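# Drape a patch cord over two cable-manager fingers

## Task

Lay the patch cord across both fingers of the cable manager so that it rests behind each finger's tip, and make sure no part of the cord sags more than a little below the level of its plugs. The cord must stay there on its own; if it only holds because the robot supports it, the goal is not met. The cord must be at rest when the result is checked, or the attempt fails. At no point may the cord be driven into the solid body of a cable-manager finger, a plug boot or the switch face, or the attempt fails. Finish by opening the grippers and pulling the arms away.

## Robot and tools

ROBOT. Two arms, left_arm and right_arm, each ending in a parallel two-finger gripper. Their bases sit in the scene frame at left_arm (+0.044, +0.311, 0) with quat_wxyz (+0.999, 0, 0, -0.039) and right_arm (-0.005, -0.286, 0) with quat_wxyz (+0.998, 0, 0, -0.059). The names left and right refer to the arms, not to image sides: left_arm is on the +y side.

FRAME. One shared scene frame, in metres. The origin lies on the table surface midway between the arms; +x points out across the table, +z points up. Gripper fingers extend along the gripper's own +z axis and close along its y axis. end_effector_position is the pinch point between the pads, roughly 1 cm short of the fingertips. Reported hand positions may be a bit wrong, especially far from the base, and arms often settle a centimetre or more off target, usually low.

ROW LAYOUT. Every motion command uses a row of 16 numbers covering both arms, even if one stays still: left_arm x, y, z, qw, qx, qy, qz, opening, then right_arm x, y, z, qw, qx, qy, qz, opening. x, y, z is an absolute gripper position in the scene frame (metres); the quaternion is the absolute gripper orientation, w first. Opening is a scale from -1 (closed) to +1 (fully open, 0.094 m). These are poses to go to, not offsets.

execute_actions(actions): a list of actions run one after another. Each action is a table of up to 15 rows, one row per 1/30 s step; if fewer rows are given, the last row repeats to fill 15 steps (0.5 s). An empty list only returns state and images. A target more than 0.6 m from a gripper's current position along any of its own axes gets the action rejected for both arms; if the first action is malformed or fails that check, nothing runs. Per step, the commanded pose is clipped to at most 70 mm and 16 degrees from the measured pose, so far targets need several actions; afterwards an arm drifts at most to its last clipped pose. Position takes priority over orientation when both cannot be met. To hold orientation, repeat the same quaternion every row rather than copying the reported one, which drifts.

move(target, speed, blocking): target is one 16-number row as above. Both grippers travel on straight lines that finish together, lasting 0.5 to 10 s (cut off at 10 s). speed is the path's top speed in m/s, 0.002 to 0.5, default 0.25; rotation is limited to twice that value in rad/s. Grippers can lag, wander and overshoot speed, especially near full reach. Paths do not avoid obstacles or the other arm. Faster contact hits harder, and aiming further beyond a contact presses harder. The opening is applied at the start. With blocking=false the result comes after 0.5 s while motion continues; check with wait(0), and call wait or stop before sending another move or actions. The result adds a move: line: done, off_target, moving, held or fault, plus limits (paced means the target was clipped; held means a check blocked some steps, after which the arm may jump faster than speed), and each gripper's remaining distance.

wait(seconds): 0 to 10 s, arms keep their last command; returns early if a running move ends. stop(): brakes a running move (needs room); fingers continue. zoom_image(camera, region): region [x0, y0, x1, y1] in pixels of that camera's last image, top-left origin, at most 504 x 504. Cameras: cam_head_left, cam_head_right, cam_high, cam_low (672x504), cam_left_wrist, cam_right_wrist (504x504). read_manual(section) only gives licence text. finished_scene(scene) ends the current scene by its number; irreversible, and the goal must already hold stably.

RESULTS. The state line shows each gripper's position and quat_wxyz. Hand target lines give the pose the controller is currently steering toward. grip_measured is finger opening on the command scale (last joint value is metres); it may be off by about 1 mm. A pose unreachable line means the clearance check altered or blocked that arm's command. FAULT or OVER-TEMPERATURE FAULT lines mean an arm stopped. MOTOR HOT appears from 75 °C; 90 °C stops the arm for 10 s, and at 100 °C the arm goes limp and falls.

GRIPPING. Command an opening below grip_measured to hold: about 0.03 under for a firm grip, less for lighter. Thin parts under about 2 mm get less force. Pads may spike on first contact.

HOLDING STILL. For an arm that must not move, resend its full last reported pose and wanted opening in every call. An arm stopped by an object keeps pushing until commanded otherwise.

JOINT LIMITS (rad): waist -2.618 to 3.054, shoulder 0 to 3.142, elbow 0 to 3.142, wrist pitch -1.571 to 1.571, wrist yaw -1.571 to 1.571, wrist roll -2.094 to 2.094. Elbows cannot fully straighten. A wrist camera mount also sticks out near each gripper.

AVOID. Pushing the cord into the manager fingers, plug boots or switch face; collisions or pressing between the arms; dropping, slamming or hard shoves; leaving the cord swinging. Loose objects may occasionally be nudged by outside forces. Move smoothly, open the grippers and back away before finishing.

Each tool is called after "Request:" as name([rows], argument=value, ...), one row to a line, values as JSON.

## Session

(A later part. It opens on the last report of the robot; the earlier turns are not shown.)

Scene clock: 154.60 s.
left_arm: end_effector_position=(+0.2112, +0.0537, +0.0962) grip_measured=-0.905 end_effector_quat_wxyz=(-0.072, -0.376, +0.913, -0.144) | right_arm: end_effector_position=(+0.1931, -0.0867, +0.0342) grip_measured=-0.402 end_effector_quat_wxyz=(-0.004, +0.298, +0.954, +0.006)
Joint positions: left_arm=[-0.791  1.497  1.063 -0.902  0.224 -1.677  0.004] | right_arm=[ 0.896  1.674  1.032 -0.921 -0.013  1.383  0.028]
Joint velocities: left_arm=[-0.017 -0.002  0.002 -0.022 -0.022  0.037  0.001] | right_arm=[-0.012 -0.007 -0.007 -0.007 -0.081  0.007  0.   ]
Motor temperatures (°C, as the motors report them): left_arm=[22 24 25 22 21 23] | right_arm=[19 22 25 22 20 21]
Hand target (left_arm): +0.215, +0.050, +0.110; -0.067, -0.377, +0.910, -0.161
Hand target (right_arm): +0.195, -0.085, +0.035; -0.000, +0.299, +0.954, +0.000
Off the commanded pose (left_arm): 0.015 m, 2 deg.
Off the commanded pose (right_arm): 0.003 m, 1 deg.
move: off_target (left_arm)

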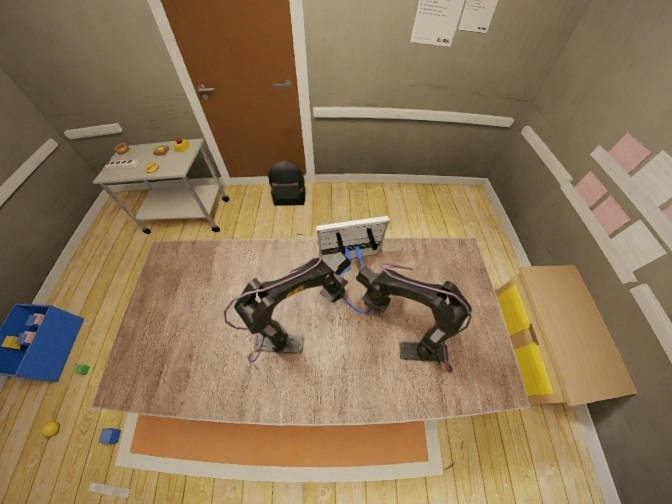

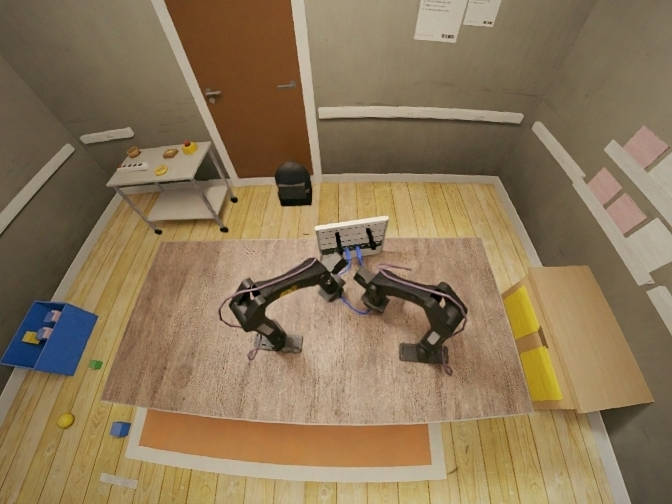

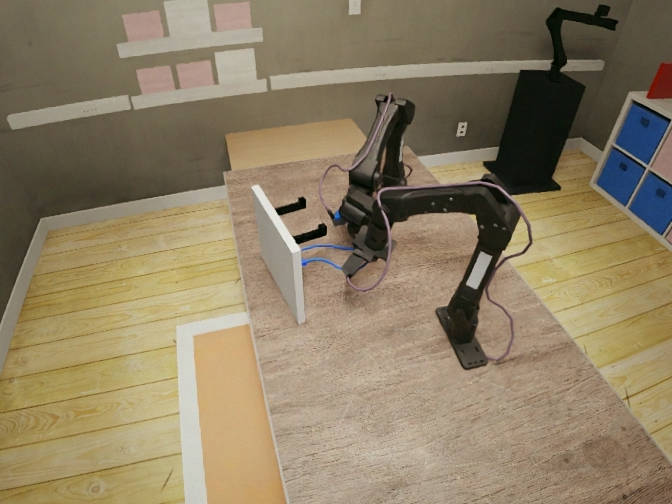

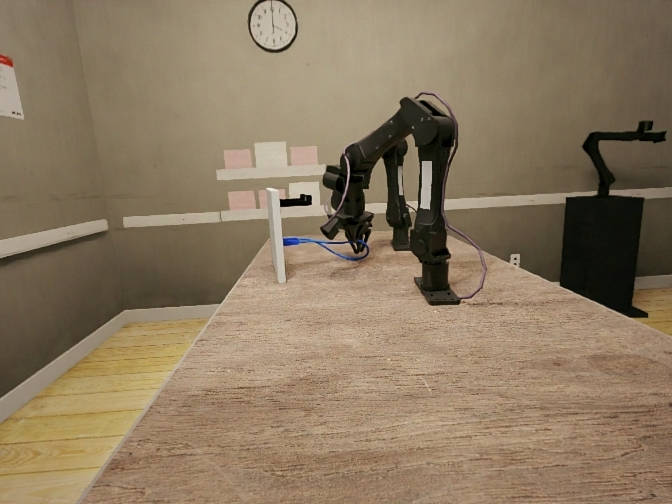

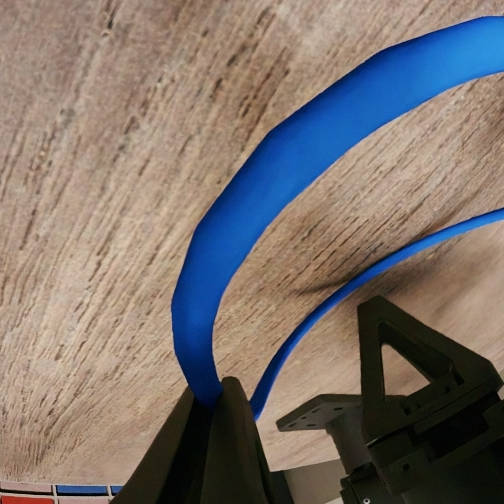

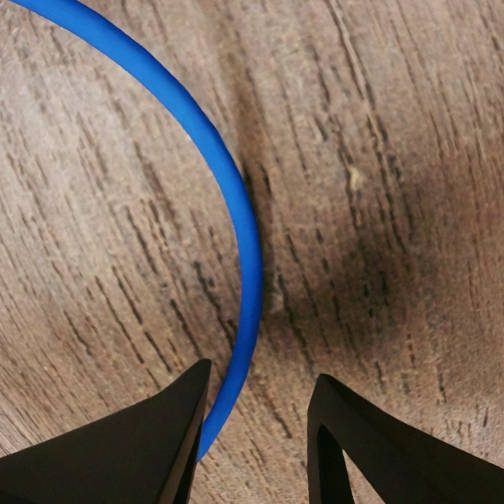

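Request:
move(target=[0.215,0.05,0.11,-0.0666,-0.377,0.910,-0.161,-0.92, 0.19,-0.073,0.008,0,0.34,0.94,0,-0.4], speed=0.05)

Scene clock: 159.00 s.
left_arm: end_effector_position=(+0.2112, +0.0537, +0.0962) grip_measured=-0.905 end_effector_quat_wxyz=(-0.072, -0.376, +0.913, -0.144) | right_arm: end_effector_position=(+0.1919, -0.0714, +0.0133) grip_measured=-0.402 end_effector_quat_wxyz=(-0.002, +0.339, +0.941, +0.009)
Joint positions: left_arm=[-0.791  1.497  1.063 -0.902  0.224 -1.677  0.004] | right_arm=[ 0.937  1.741  1.018 -0.834 -0.011  1.51   0.028]
Joint velocities: left_arm=[ 0.002  0.002 -0.002 -0.007 -0.022  0.066 -0.   ] | right_arm=[ 0.002  0.007  0.002 -0.007  0.022  0.066 -0.001]
Motor temperatures (°C, as the motors report them): left_arm=[22 25 25 22 21 23] | right_arm=[19 22 25 22 20 21]
Hand target (left_arm): +0.215, +0.050, +0.110; -0.066, -0.377, +0.910, -0.161
Hand target (right_arm): +0.190, -0.073, +0.008; +0.000, +0.340, +0.940, +0.000
Off the commanded pose (left_arm): 0.015 m, 2 deg.
Off the commanded pose (right_arm): 0.006 m, 1 deg.
move: off_target (left_arm)

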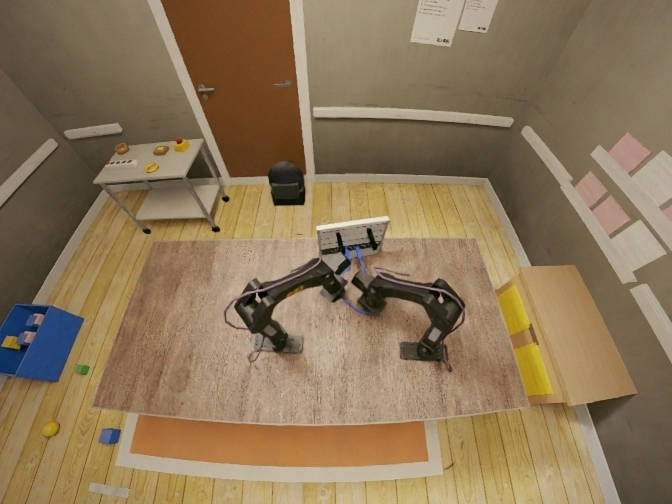

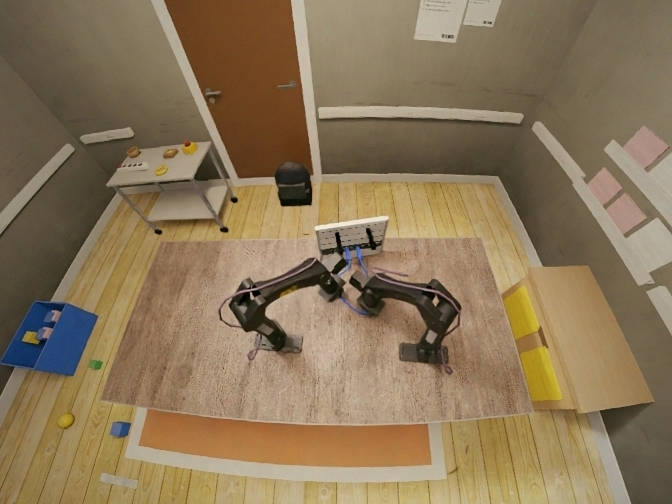

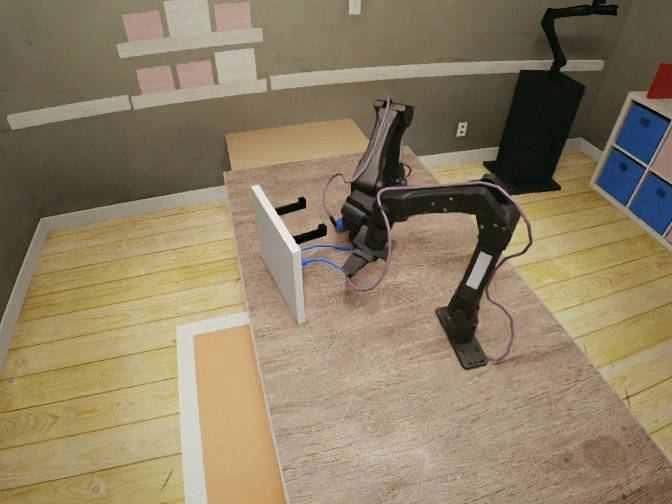

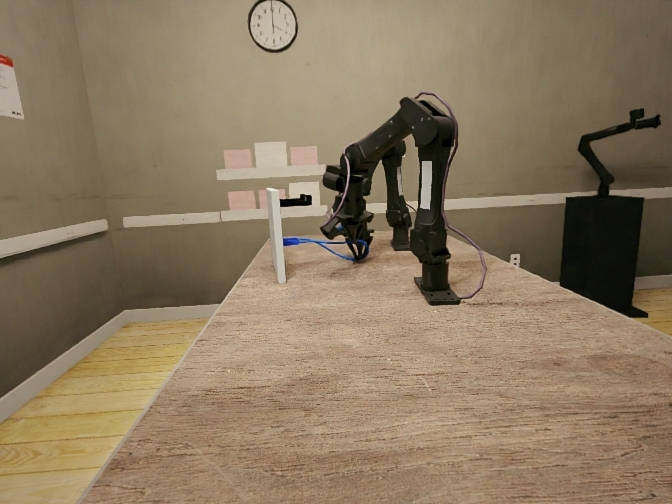

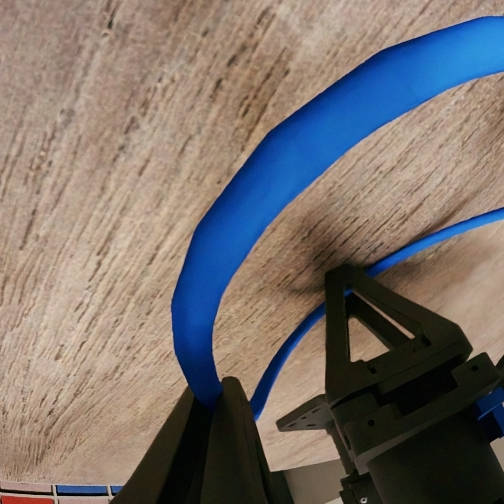

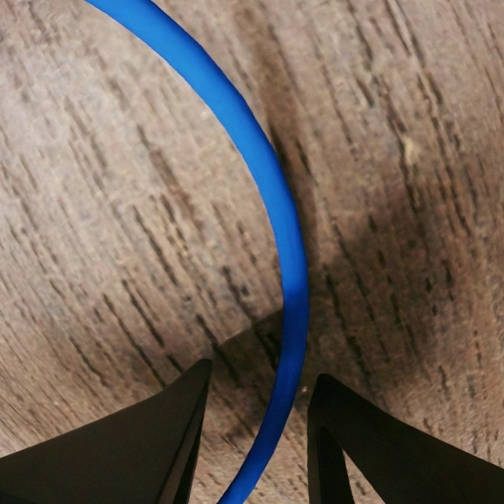

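Request:
move(target=[0.215,0.05,0.11,-0.0666,-0.377,0.910,-0.161,-0.92, 0.19,-0.073,0.008,0,0.34,0.94,0,-0.92], speed=0.05)

Request:
move(target=[0.225,0.06,0.12,-0.0666,-0.377,0.910,-0.161,-0.92, 0.22,-0.09,0.11,-0.0735,0.416,0.892,0.158,-0.92], speed=0.1)

Scene clock: 165.30 s.
left_arm: end_effector_position=(+0.2112, +0.0537, +0.0962) grip_measured=-0.905 end_effector_quat_wxyz=(-0.072, -0.376, +0.913, -0.144) | right_arm: end_effector_position=(+0.1923, -0.0711, +0.0134) grip_measured=-0.905 end_effector_quat_wxyz=(-0.002, +0.340, +0.940, +0.010)
Joint positions: left_arm=[-0.791  1.497  1.063 -0.902  0.224 -1.677  0.004] | right_arm=[ 0.937  1.741  1.018 -0.832 -0.011  1.513  0.004]
Joint velocities: left_arm=[-0.002 -0.002  0.002 -0.037 -0.051  0.007 -0.   ] | right_arm=[-0.012  0.007 -0.007  0.007 -0.037  0.095  0.   ]
Motor temperatures (°C, as the motors report them): left_arm=[22 25 26 22 21 23] | right_arm=[19 23 25 22 20 21]
Hand target (left_arm): +0.215, +0.050, +0.110; -0.066, -0.377, +0.910, -0.161
Hand target (right_arm): +0.190, -0.073, +0.008; +0.000, +0.340, +0.940, +0.000
Off the commanded pose (left_arm): 0.015 m, 2 deg.
Off the commanded pose (right_arm): 0.006 m, 1 deg.
move: off_target (left_arm)

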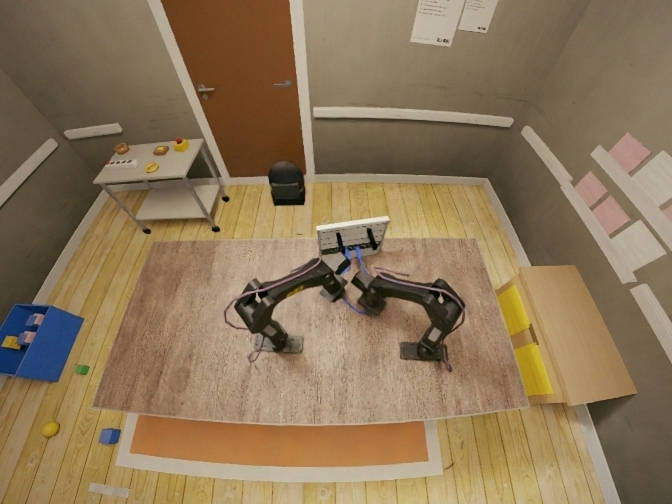

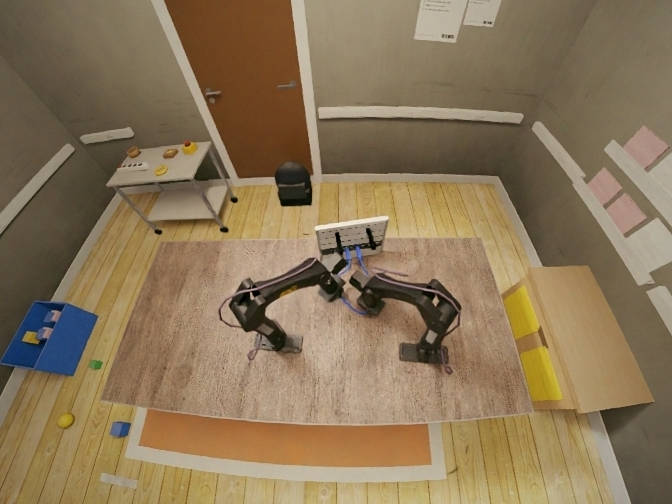

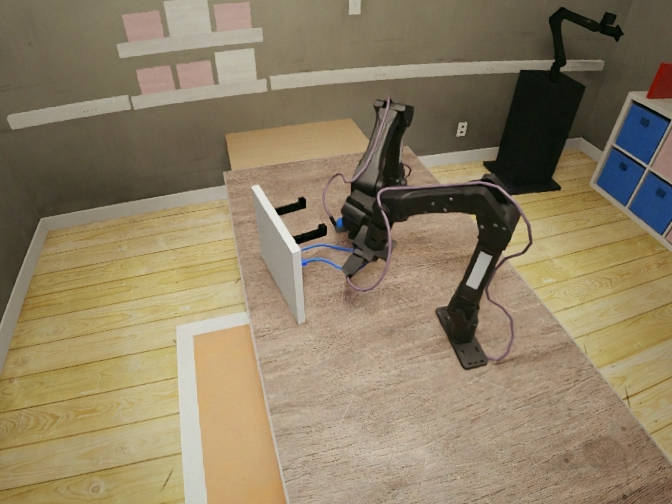

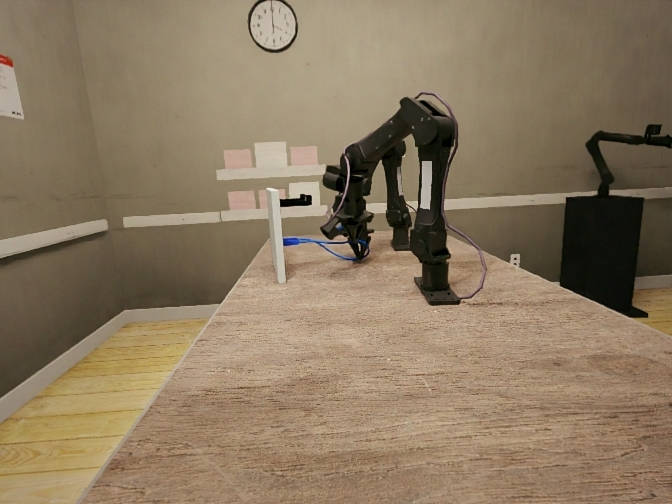

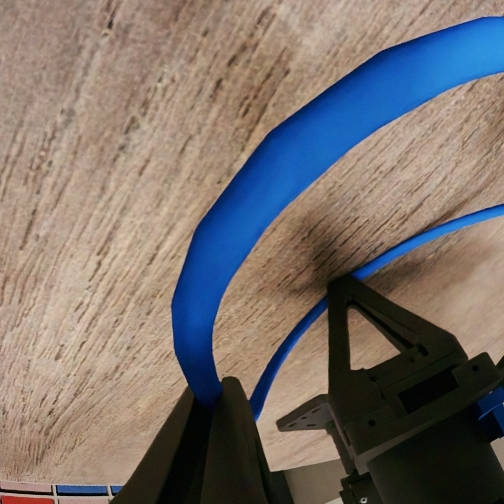

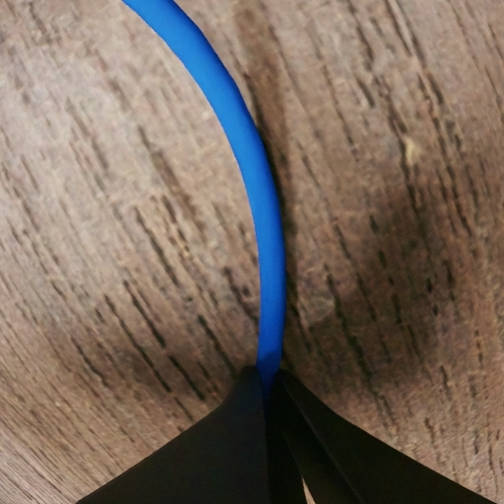

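Scene clock: 167.63 s.
left_arm: end_effector_position=(+0.2191, +0.0618, +0.1046) grip_measured=-0.905 end_effector_quat_wxyz=(-0.075, -0.382, +0.910, -0.141) | right_arm: end_effector_position=(+0.2147, -0.0930, +0.0947) grip_measured=-0.905 end_effector_quat_wxyz=(-0.083, +0.422, +0.892, +0.136)
Joint positions: left_arm=[-0.747  1.497  1.099 -0.954  0.236 -1.644  0.004] | right_arm=[ 0.662  1.522  1.086 -0.996 -0.29   1.448  0.004]
Joint velocities: left_arm=[-0.007  0.012 -0.002 -0.095 -0.022 -0.022 -0.001] | right_arm=[ 0.012  0.012  0.017 -0.022 -0.022  0.022  0.   ]
Motor temperatures (°C, as the motors report them): left_arm=[22 25 26 22 21 23] | right_arm=[19 23 25 22 20 21]
Hand target (left_arm): +0.225, +0.060, +0.120; -0.067, -0.377, +0.910, -0.161
Hand target (right_arm): +0.220, -0.091, +0.110; -0.073, +0.417, +0.892, +0.158
Off the commanded pose (left_arm): 0.017 m, 3 deg.
Off the commanded pose (right_arm): 0.017 m, 3 deg.
move: off_target (left_arm, right_arm)

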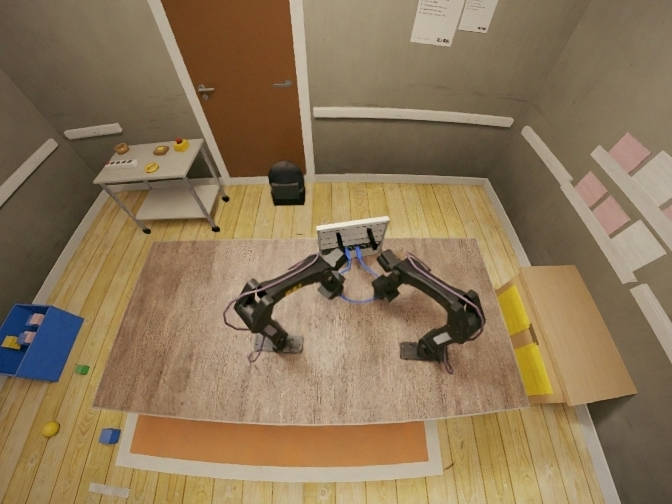

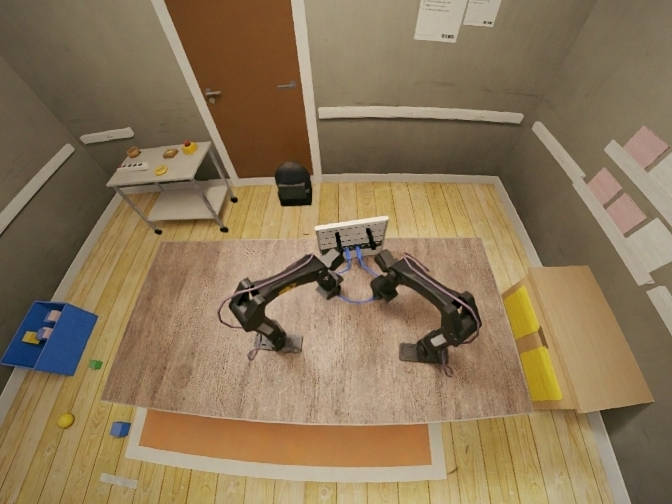

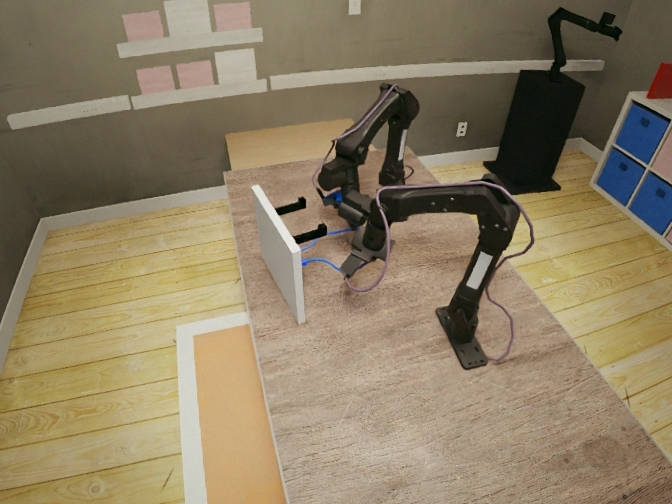

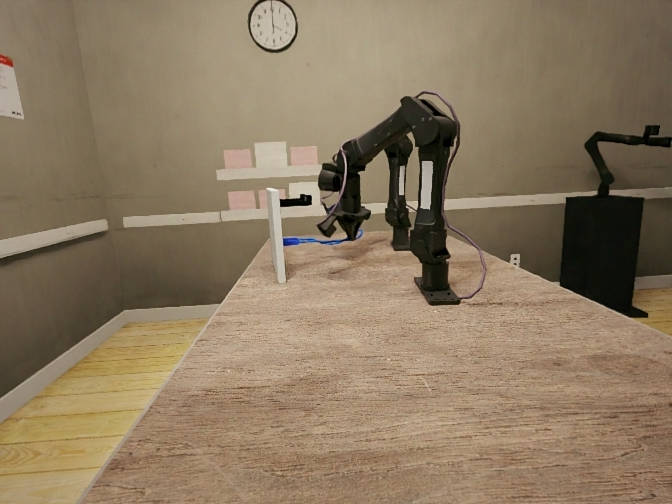

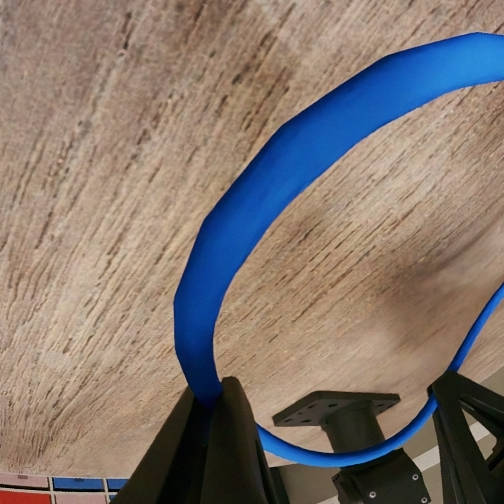

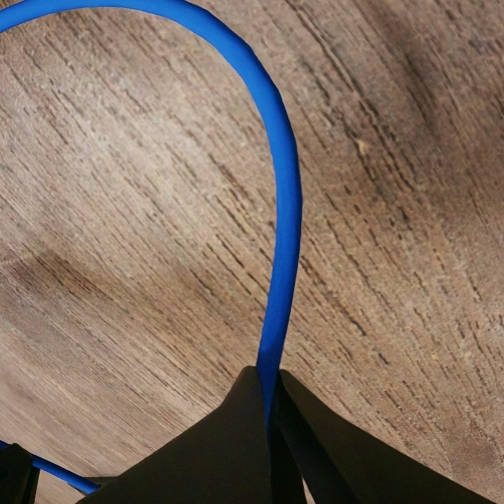

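Request:
move(target=[0.27,0.065,0.21,-0.1487,-0.554,0.791,-0.212,-0.92, 0.28,-0.095,0.21,-0.158,0.588,0.766,0.205,-0.92], speed=0.1)

Scene clock: 177.43 s.
left_arm: end_effector_position=(+0.2670, +0.0636, +0.2042) grip_measured=-0.905 end_effector_quat_wxyz=(-0.146, -0.549, +0.796, -0.211) | right_arm: end_effector_position=(+0.2761, -0.0969, +0.2060) grip_measured=-0.905 end_effector_quat_wxyz=(-0.153, +0.585, +0.771, +0.202)
Joint positions: left_arm=[-0.545  1.51   1.443 -1.183  0.415 -1.899  0.004] | right_arm=[ 0.463  1.64   1.593 -1.335 -0.48   1.689  0.004]
Joint velocities: left_arm=[-0.007 -0.012  0.002  0.007  0.022  0.007 -0.   ] | right_arm=[-0.007 -0.007  0.012 -0.022  0.022  0.007 -0.001]
Motor temperatures (°C, as the motors report them): left_arm=[22 25 26 22 21 23] | right_arm=[19 24 26 22 20 21]
Hand target (left_arm): +0.270, +0.064, +0.209; -0.149, -0.555, +0.790, -0.212
Hand target (right_arm): +0.280, -0.096, +0.209; -0.158, +0.589, +0.766, +0.205
Off the commanded pose (left_arm): 0.007 m, 1 deg.
Off the commanded pose (right_arm): 0.006 m, 1 deg.
move: done

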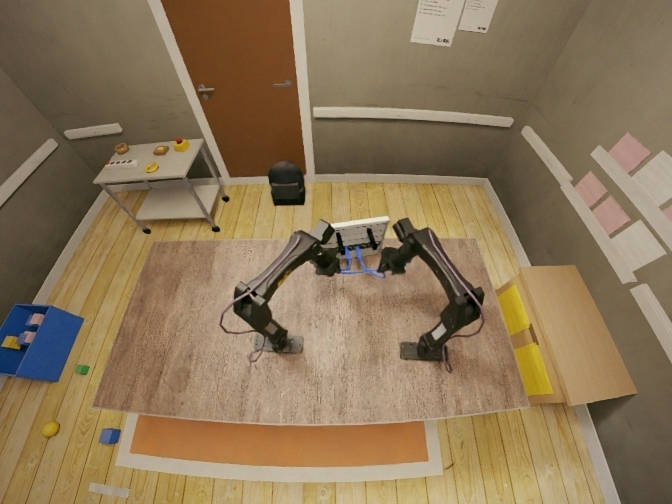

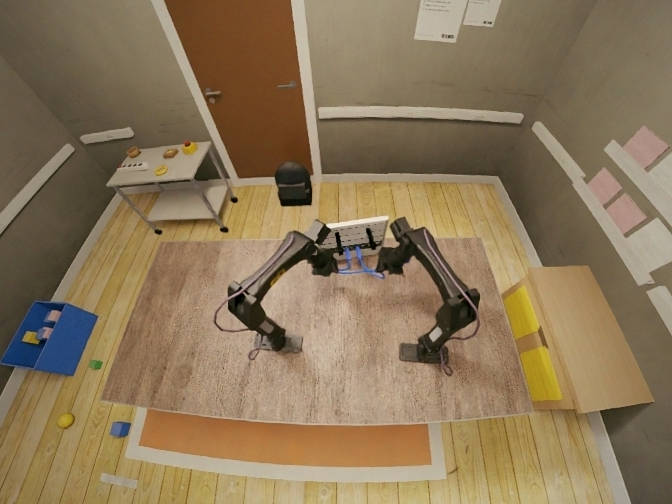

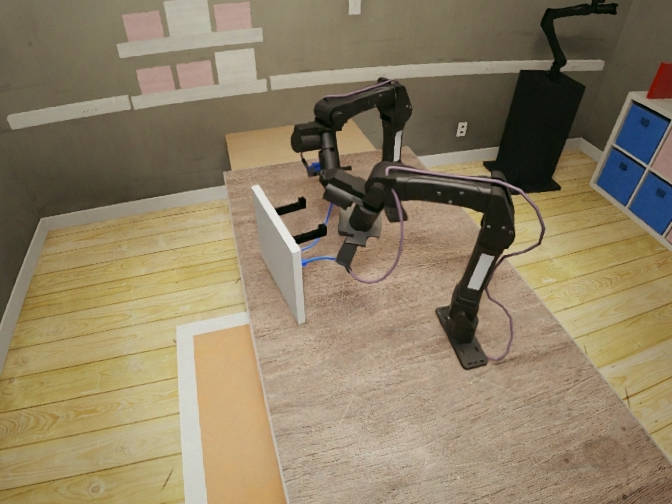

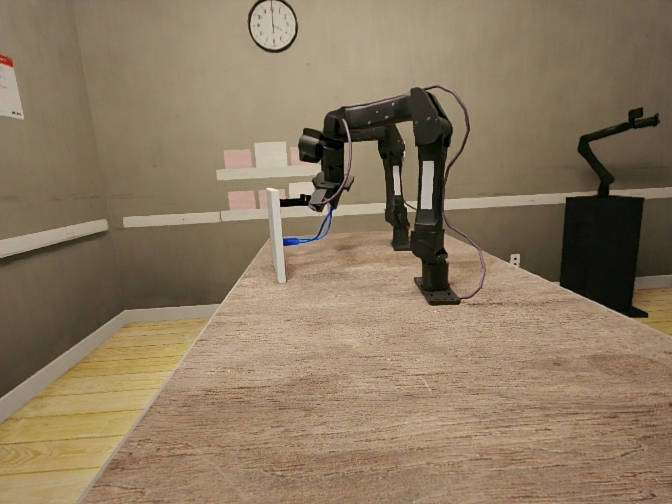

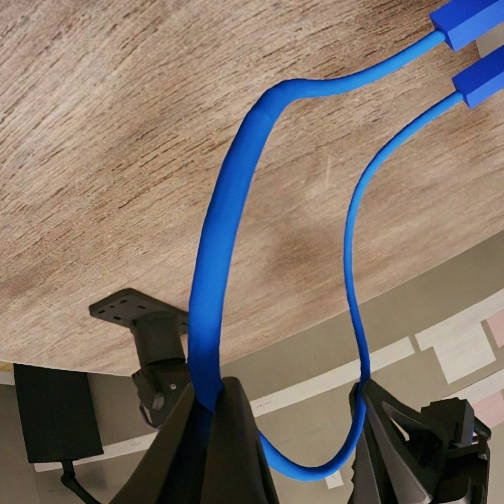

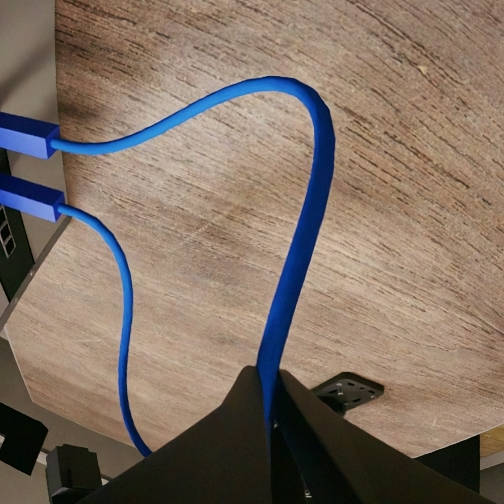

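Request:
zoom_image(camera="cam_head_left", region=[300, 205, 420, 295])

Request:
zoom_image(camera="cam_low", region=[260, 160, 380, 260])

Region (300, 205, 420, 295) of cam_head_left's 672x504 image, scaled by 4.200, with more detail than that image has; it fills the top 378 rows of this view, and the rest is white.

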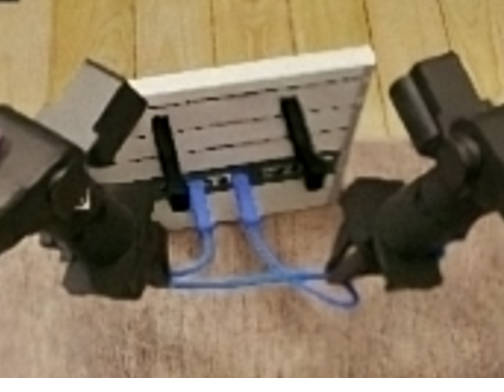

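Region (260, 160, 380, 260) of cam_low's 672x504 image, scaled by 4.200, with more detail than that image has.

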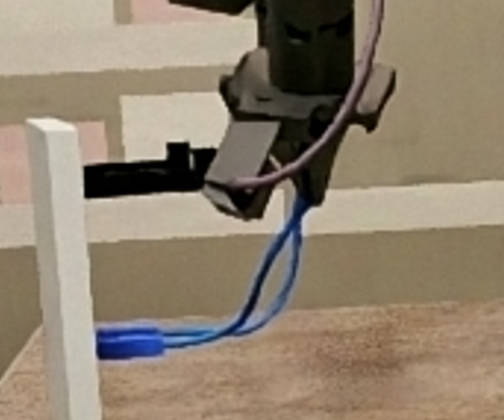

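Request:
move(target=[0.31,0.064,0.258,-0.1176,-0.666,0.726,-0.128,-0.92, 0.33,-0.098,0.258,-0.139,0.628,0.748,0.166,-0.92], speed=0.07)

Request:
zoom_image(camera="cam_head_left", region=[300, 205, 420, 295])

Request:
zoom_image(camera="cam_low", region=[260, 160, 380, 260])

Scene clock: 196.93 s.
left_arm: end_effector_position=(+0.3082, +0.0597, +0.2542) grip_measured=-0.905 end_effector_quat_wxyz=(+0.126, +0.642, -0.742, +0.147) | right_arm: end_effector_position=(+0.3254, -0.0970, +0.2563) grip_measured=-0.905 end_effector_quat_wxyz=(-0.125, +0.624, +0.745, +0.197)
Joint positions: left_arm=[-0.534  1.8    2.018 -1.558  0.316 -2.076  0.004] | right_arm=[ 0.444  1.865  2.087 -1.571 -0.42   1.767  0.004]
Joint velocities: left_arm=[-0.002 -0.022  0.007  0.051 -0.037 -0.037  0.001] | right_arm=[ 0.007 -0.002 -0.007  0.022 -0.007 -0.066  0.001]
Motor temperatures (°C, as the motors report them): left_arm=[22 24 27 22 21 23] | right_arm=[19 24 27 22 20 21]
Hand target (left_arm): +0.310, +0.064, +0.258; -0.123, -0.650, +0.736, -0.145
Hand target (right_arm): +0.330, -0.099, +0.257; -0.125, +0.631, +0.740, +0.197
Off the commanded pose (left_arm): 0.006 m, 4 deg.
Off the commanded pose (right_arm): 0.005 m, 4 deg.
joint sent to its limit (left arm) — the command would take joint 4 (wrist pitch) past its lower limit and joint 6 (wrist roll) past its lower limit, so those joints were sent only as far as their limits.
joint sent to its limit (right arm) — the command would take joint 4 (wrist pitch) past its lower limit, so that joint was sent only as far as its limit.
move: off_target (left_arm, right_arm)

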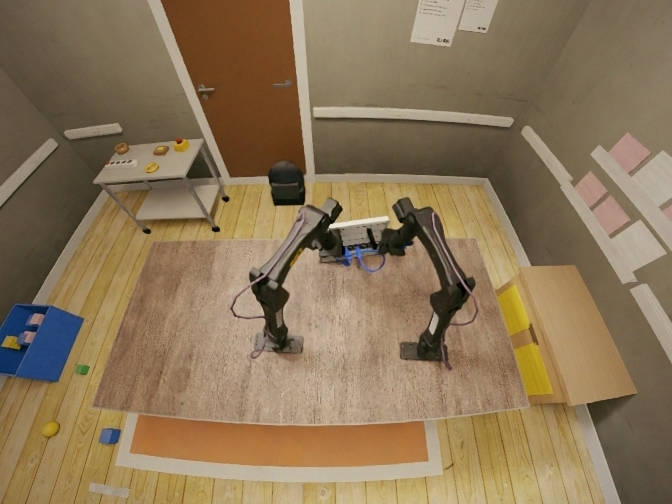

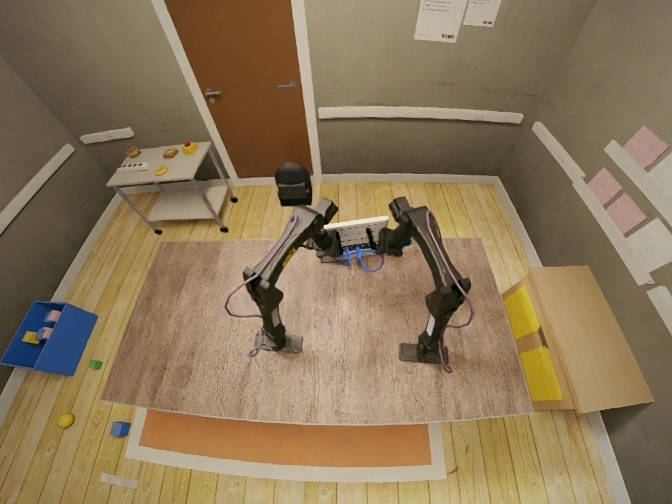

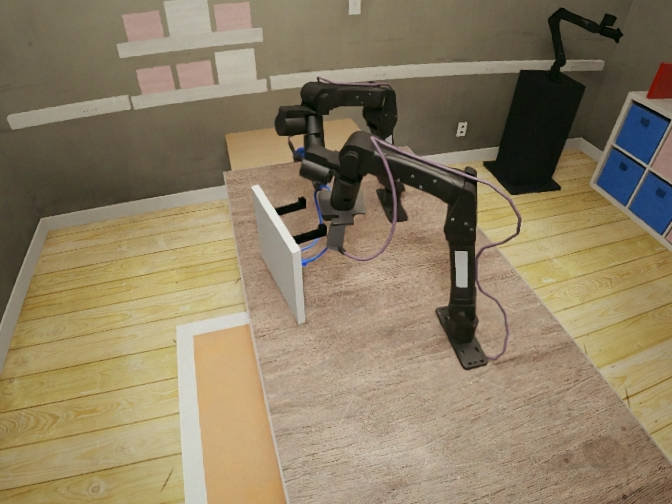

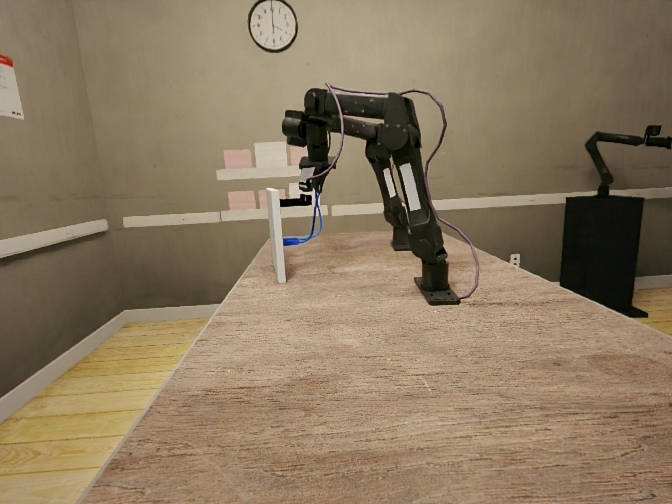

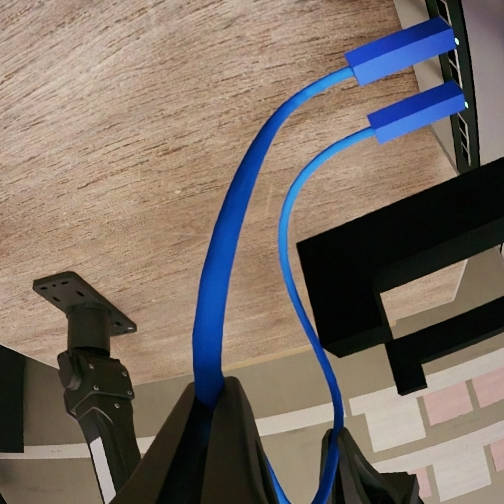

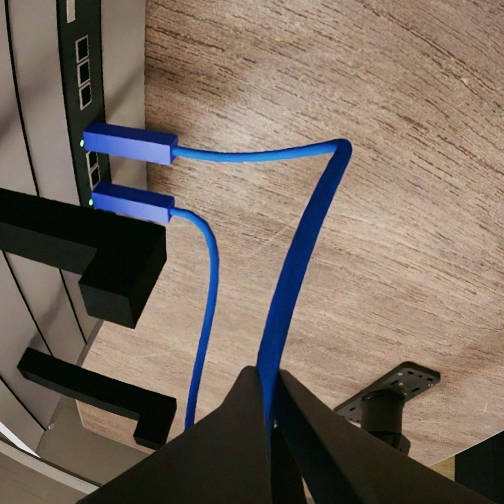

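Region (300, 205, 420, 295) of cam_head_left's 672x504 image, scaled by 4.200, with more detail than that image has; it fills the top 378 rows of this view, and the rest is white.

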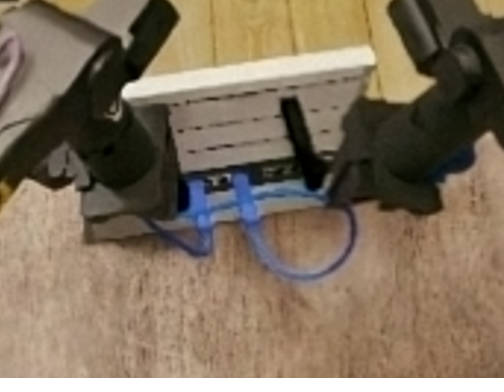

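Region (260, 160, 380, 260) of cam_low's 672x504 image, scaled by 4.200, with more detail than that image has.

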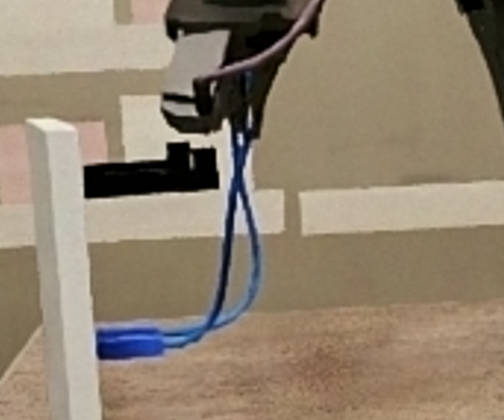

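Request:
move(target=[0.34,0.08,0.256,-0.123,-0.650,0.736,-0.145,-0.92, 0.362,-0.084,0.258,-0.125,0.631,0.740,0.197,-0.92], speed=0.04)

Request:
zoom_image(camera="cam_head_left", region=[300, 205, 420, 295])

Request:
zoom_image(camera="cam_low", region=[260, 160, 380, 260])

Scene clock: 205.20 s.
left_arm: end_effector_position=(+0.3384, +0.0771, +0.2506) grip_measured=-0.905 end_effector_quat_wxyz=(+0.121, +0.652, -0.732, +0.154) | right_arm: end_effector_position=(+0.3588, -0.0858, +0.2551) grip_measured=-0.905 end_effector_quat_wxyz=(-0.119, +0.631, +0.737, +0.210)
Joint positions: left_arm=[-0.444  1.849  2.065 -1.562  0.326 -2.015  0.004] | right_arm=[ 0.444  1.994  2.255 -1.575 -0.42   1.796  0.004]
Joint velocities: left_arm=[ 0.012 -0.002  0.012  0.022 -0.051  0.007  0.   ] | right_arm=[-0.002 -0.002  0.012 -0.022  0.051  0.037  0.001]
Motor temperatures (°C, as the motors report them): left_arm=[22 25 26 22 21 23] | right_arm=[19 24 27 22 20 21]
Hand target (left_arm): +0.340, +0.079, +0.256; -0.121, -0.650, +0.733, -0.157
Hand target (right_arm): +0.362, -0.084, +0.257; -0.118, +0.632, +0.736, +0.213
Off the commanded pose (left_arm): 0.006 m, 1 deg.
Off the commanded pose (right_arm): 0.005 m, 2 deg.
joint sent to its limit (left arm) — the command would take joint 4 (wrist pitch) past its lower limit, so that joint was sent only as far as its limit.
joint sent to its limit (right arm) — the command would take joint 4 (wrist pitch) past its lower limit, so that joint was sent only as far as its limit.
move: done

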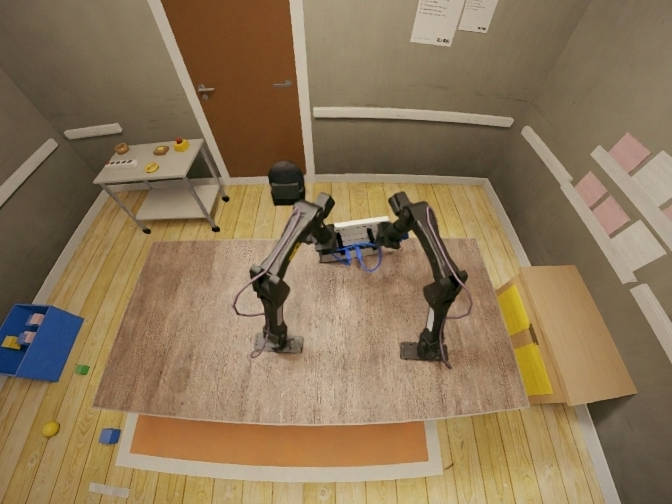

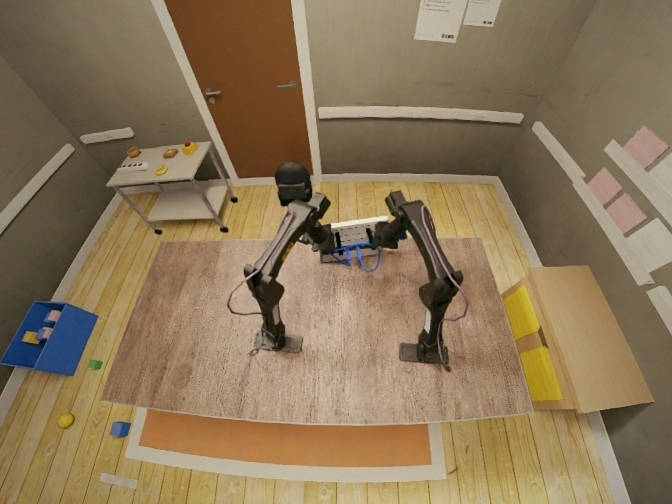

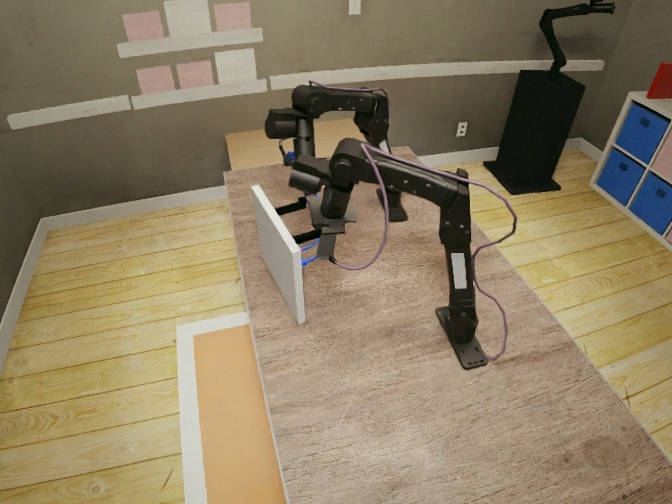

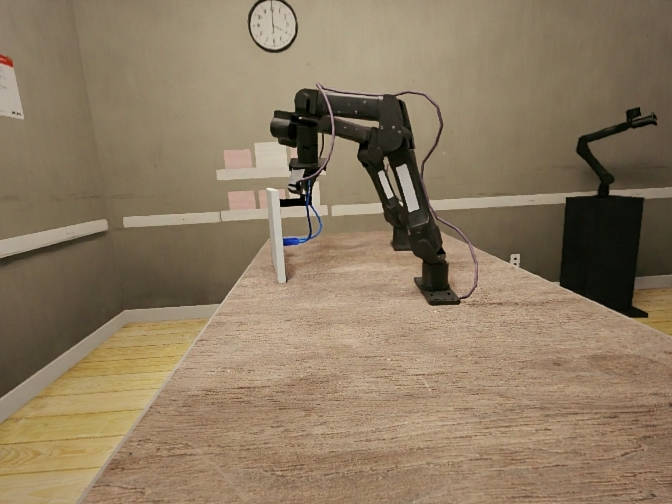

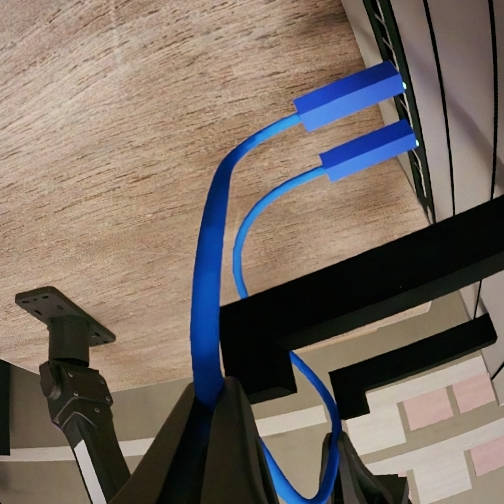

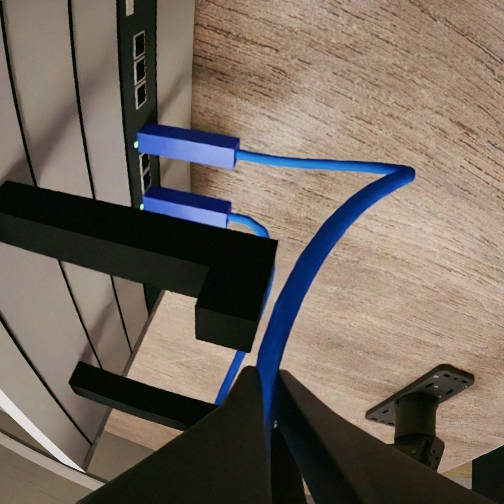

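Region (300, 205, 420, 295) of cam_head_left's 672x504 image, scaled by 4.200, with more detail than that image has; it fills the top 378 rows of this view, and the rest is white.

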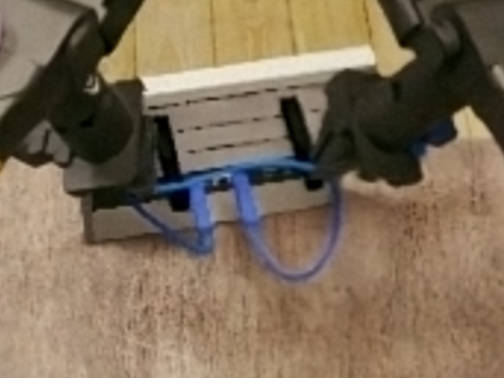

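Region (260, 160, 380, 260) of cam_low's 672x504 image, scaled by 4.200, with more detail than that image has.

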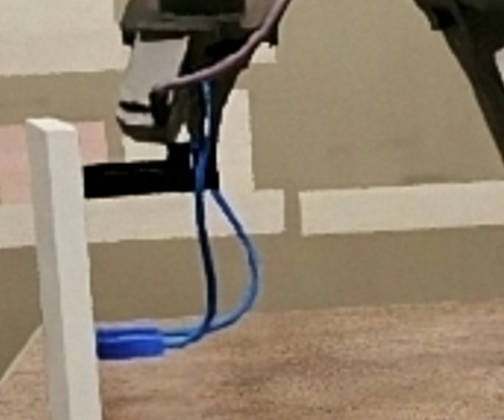

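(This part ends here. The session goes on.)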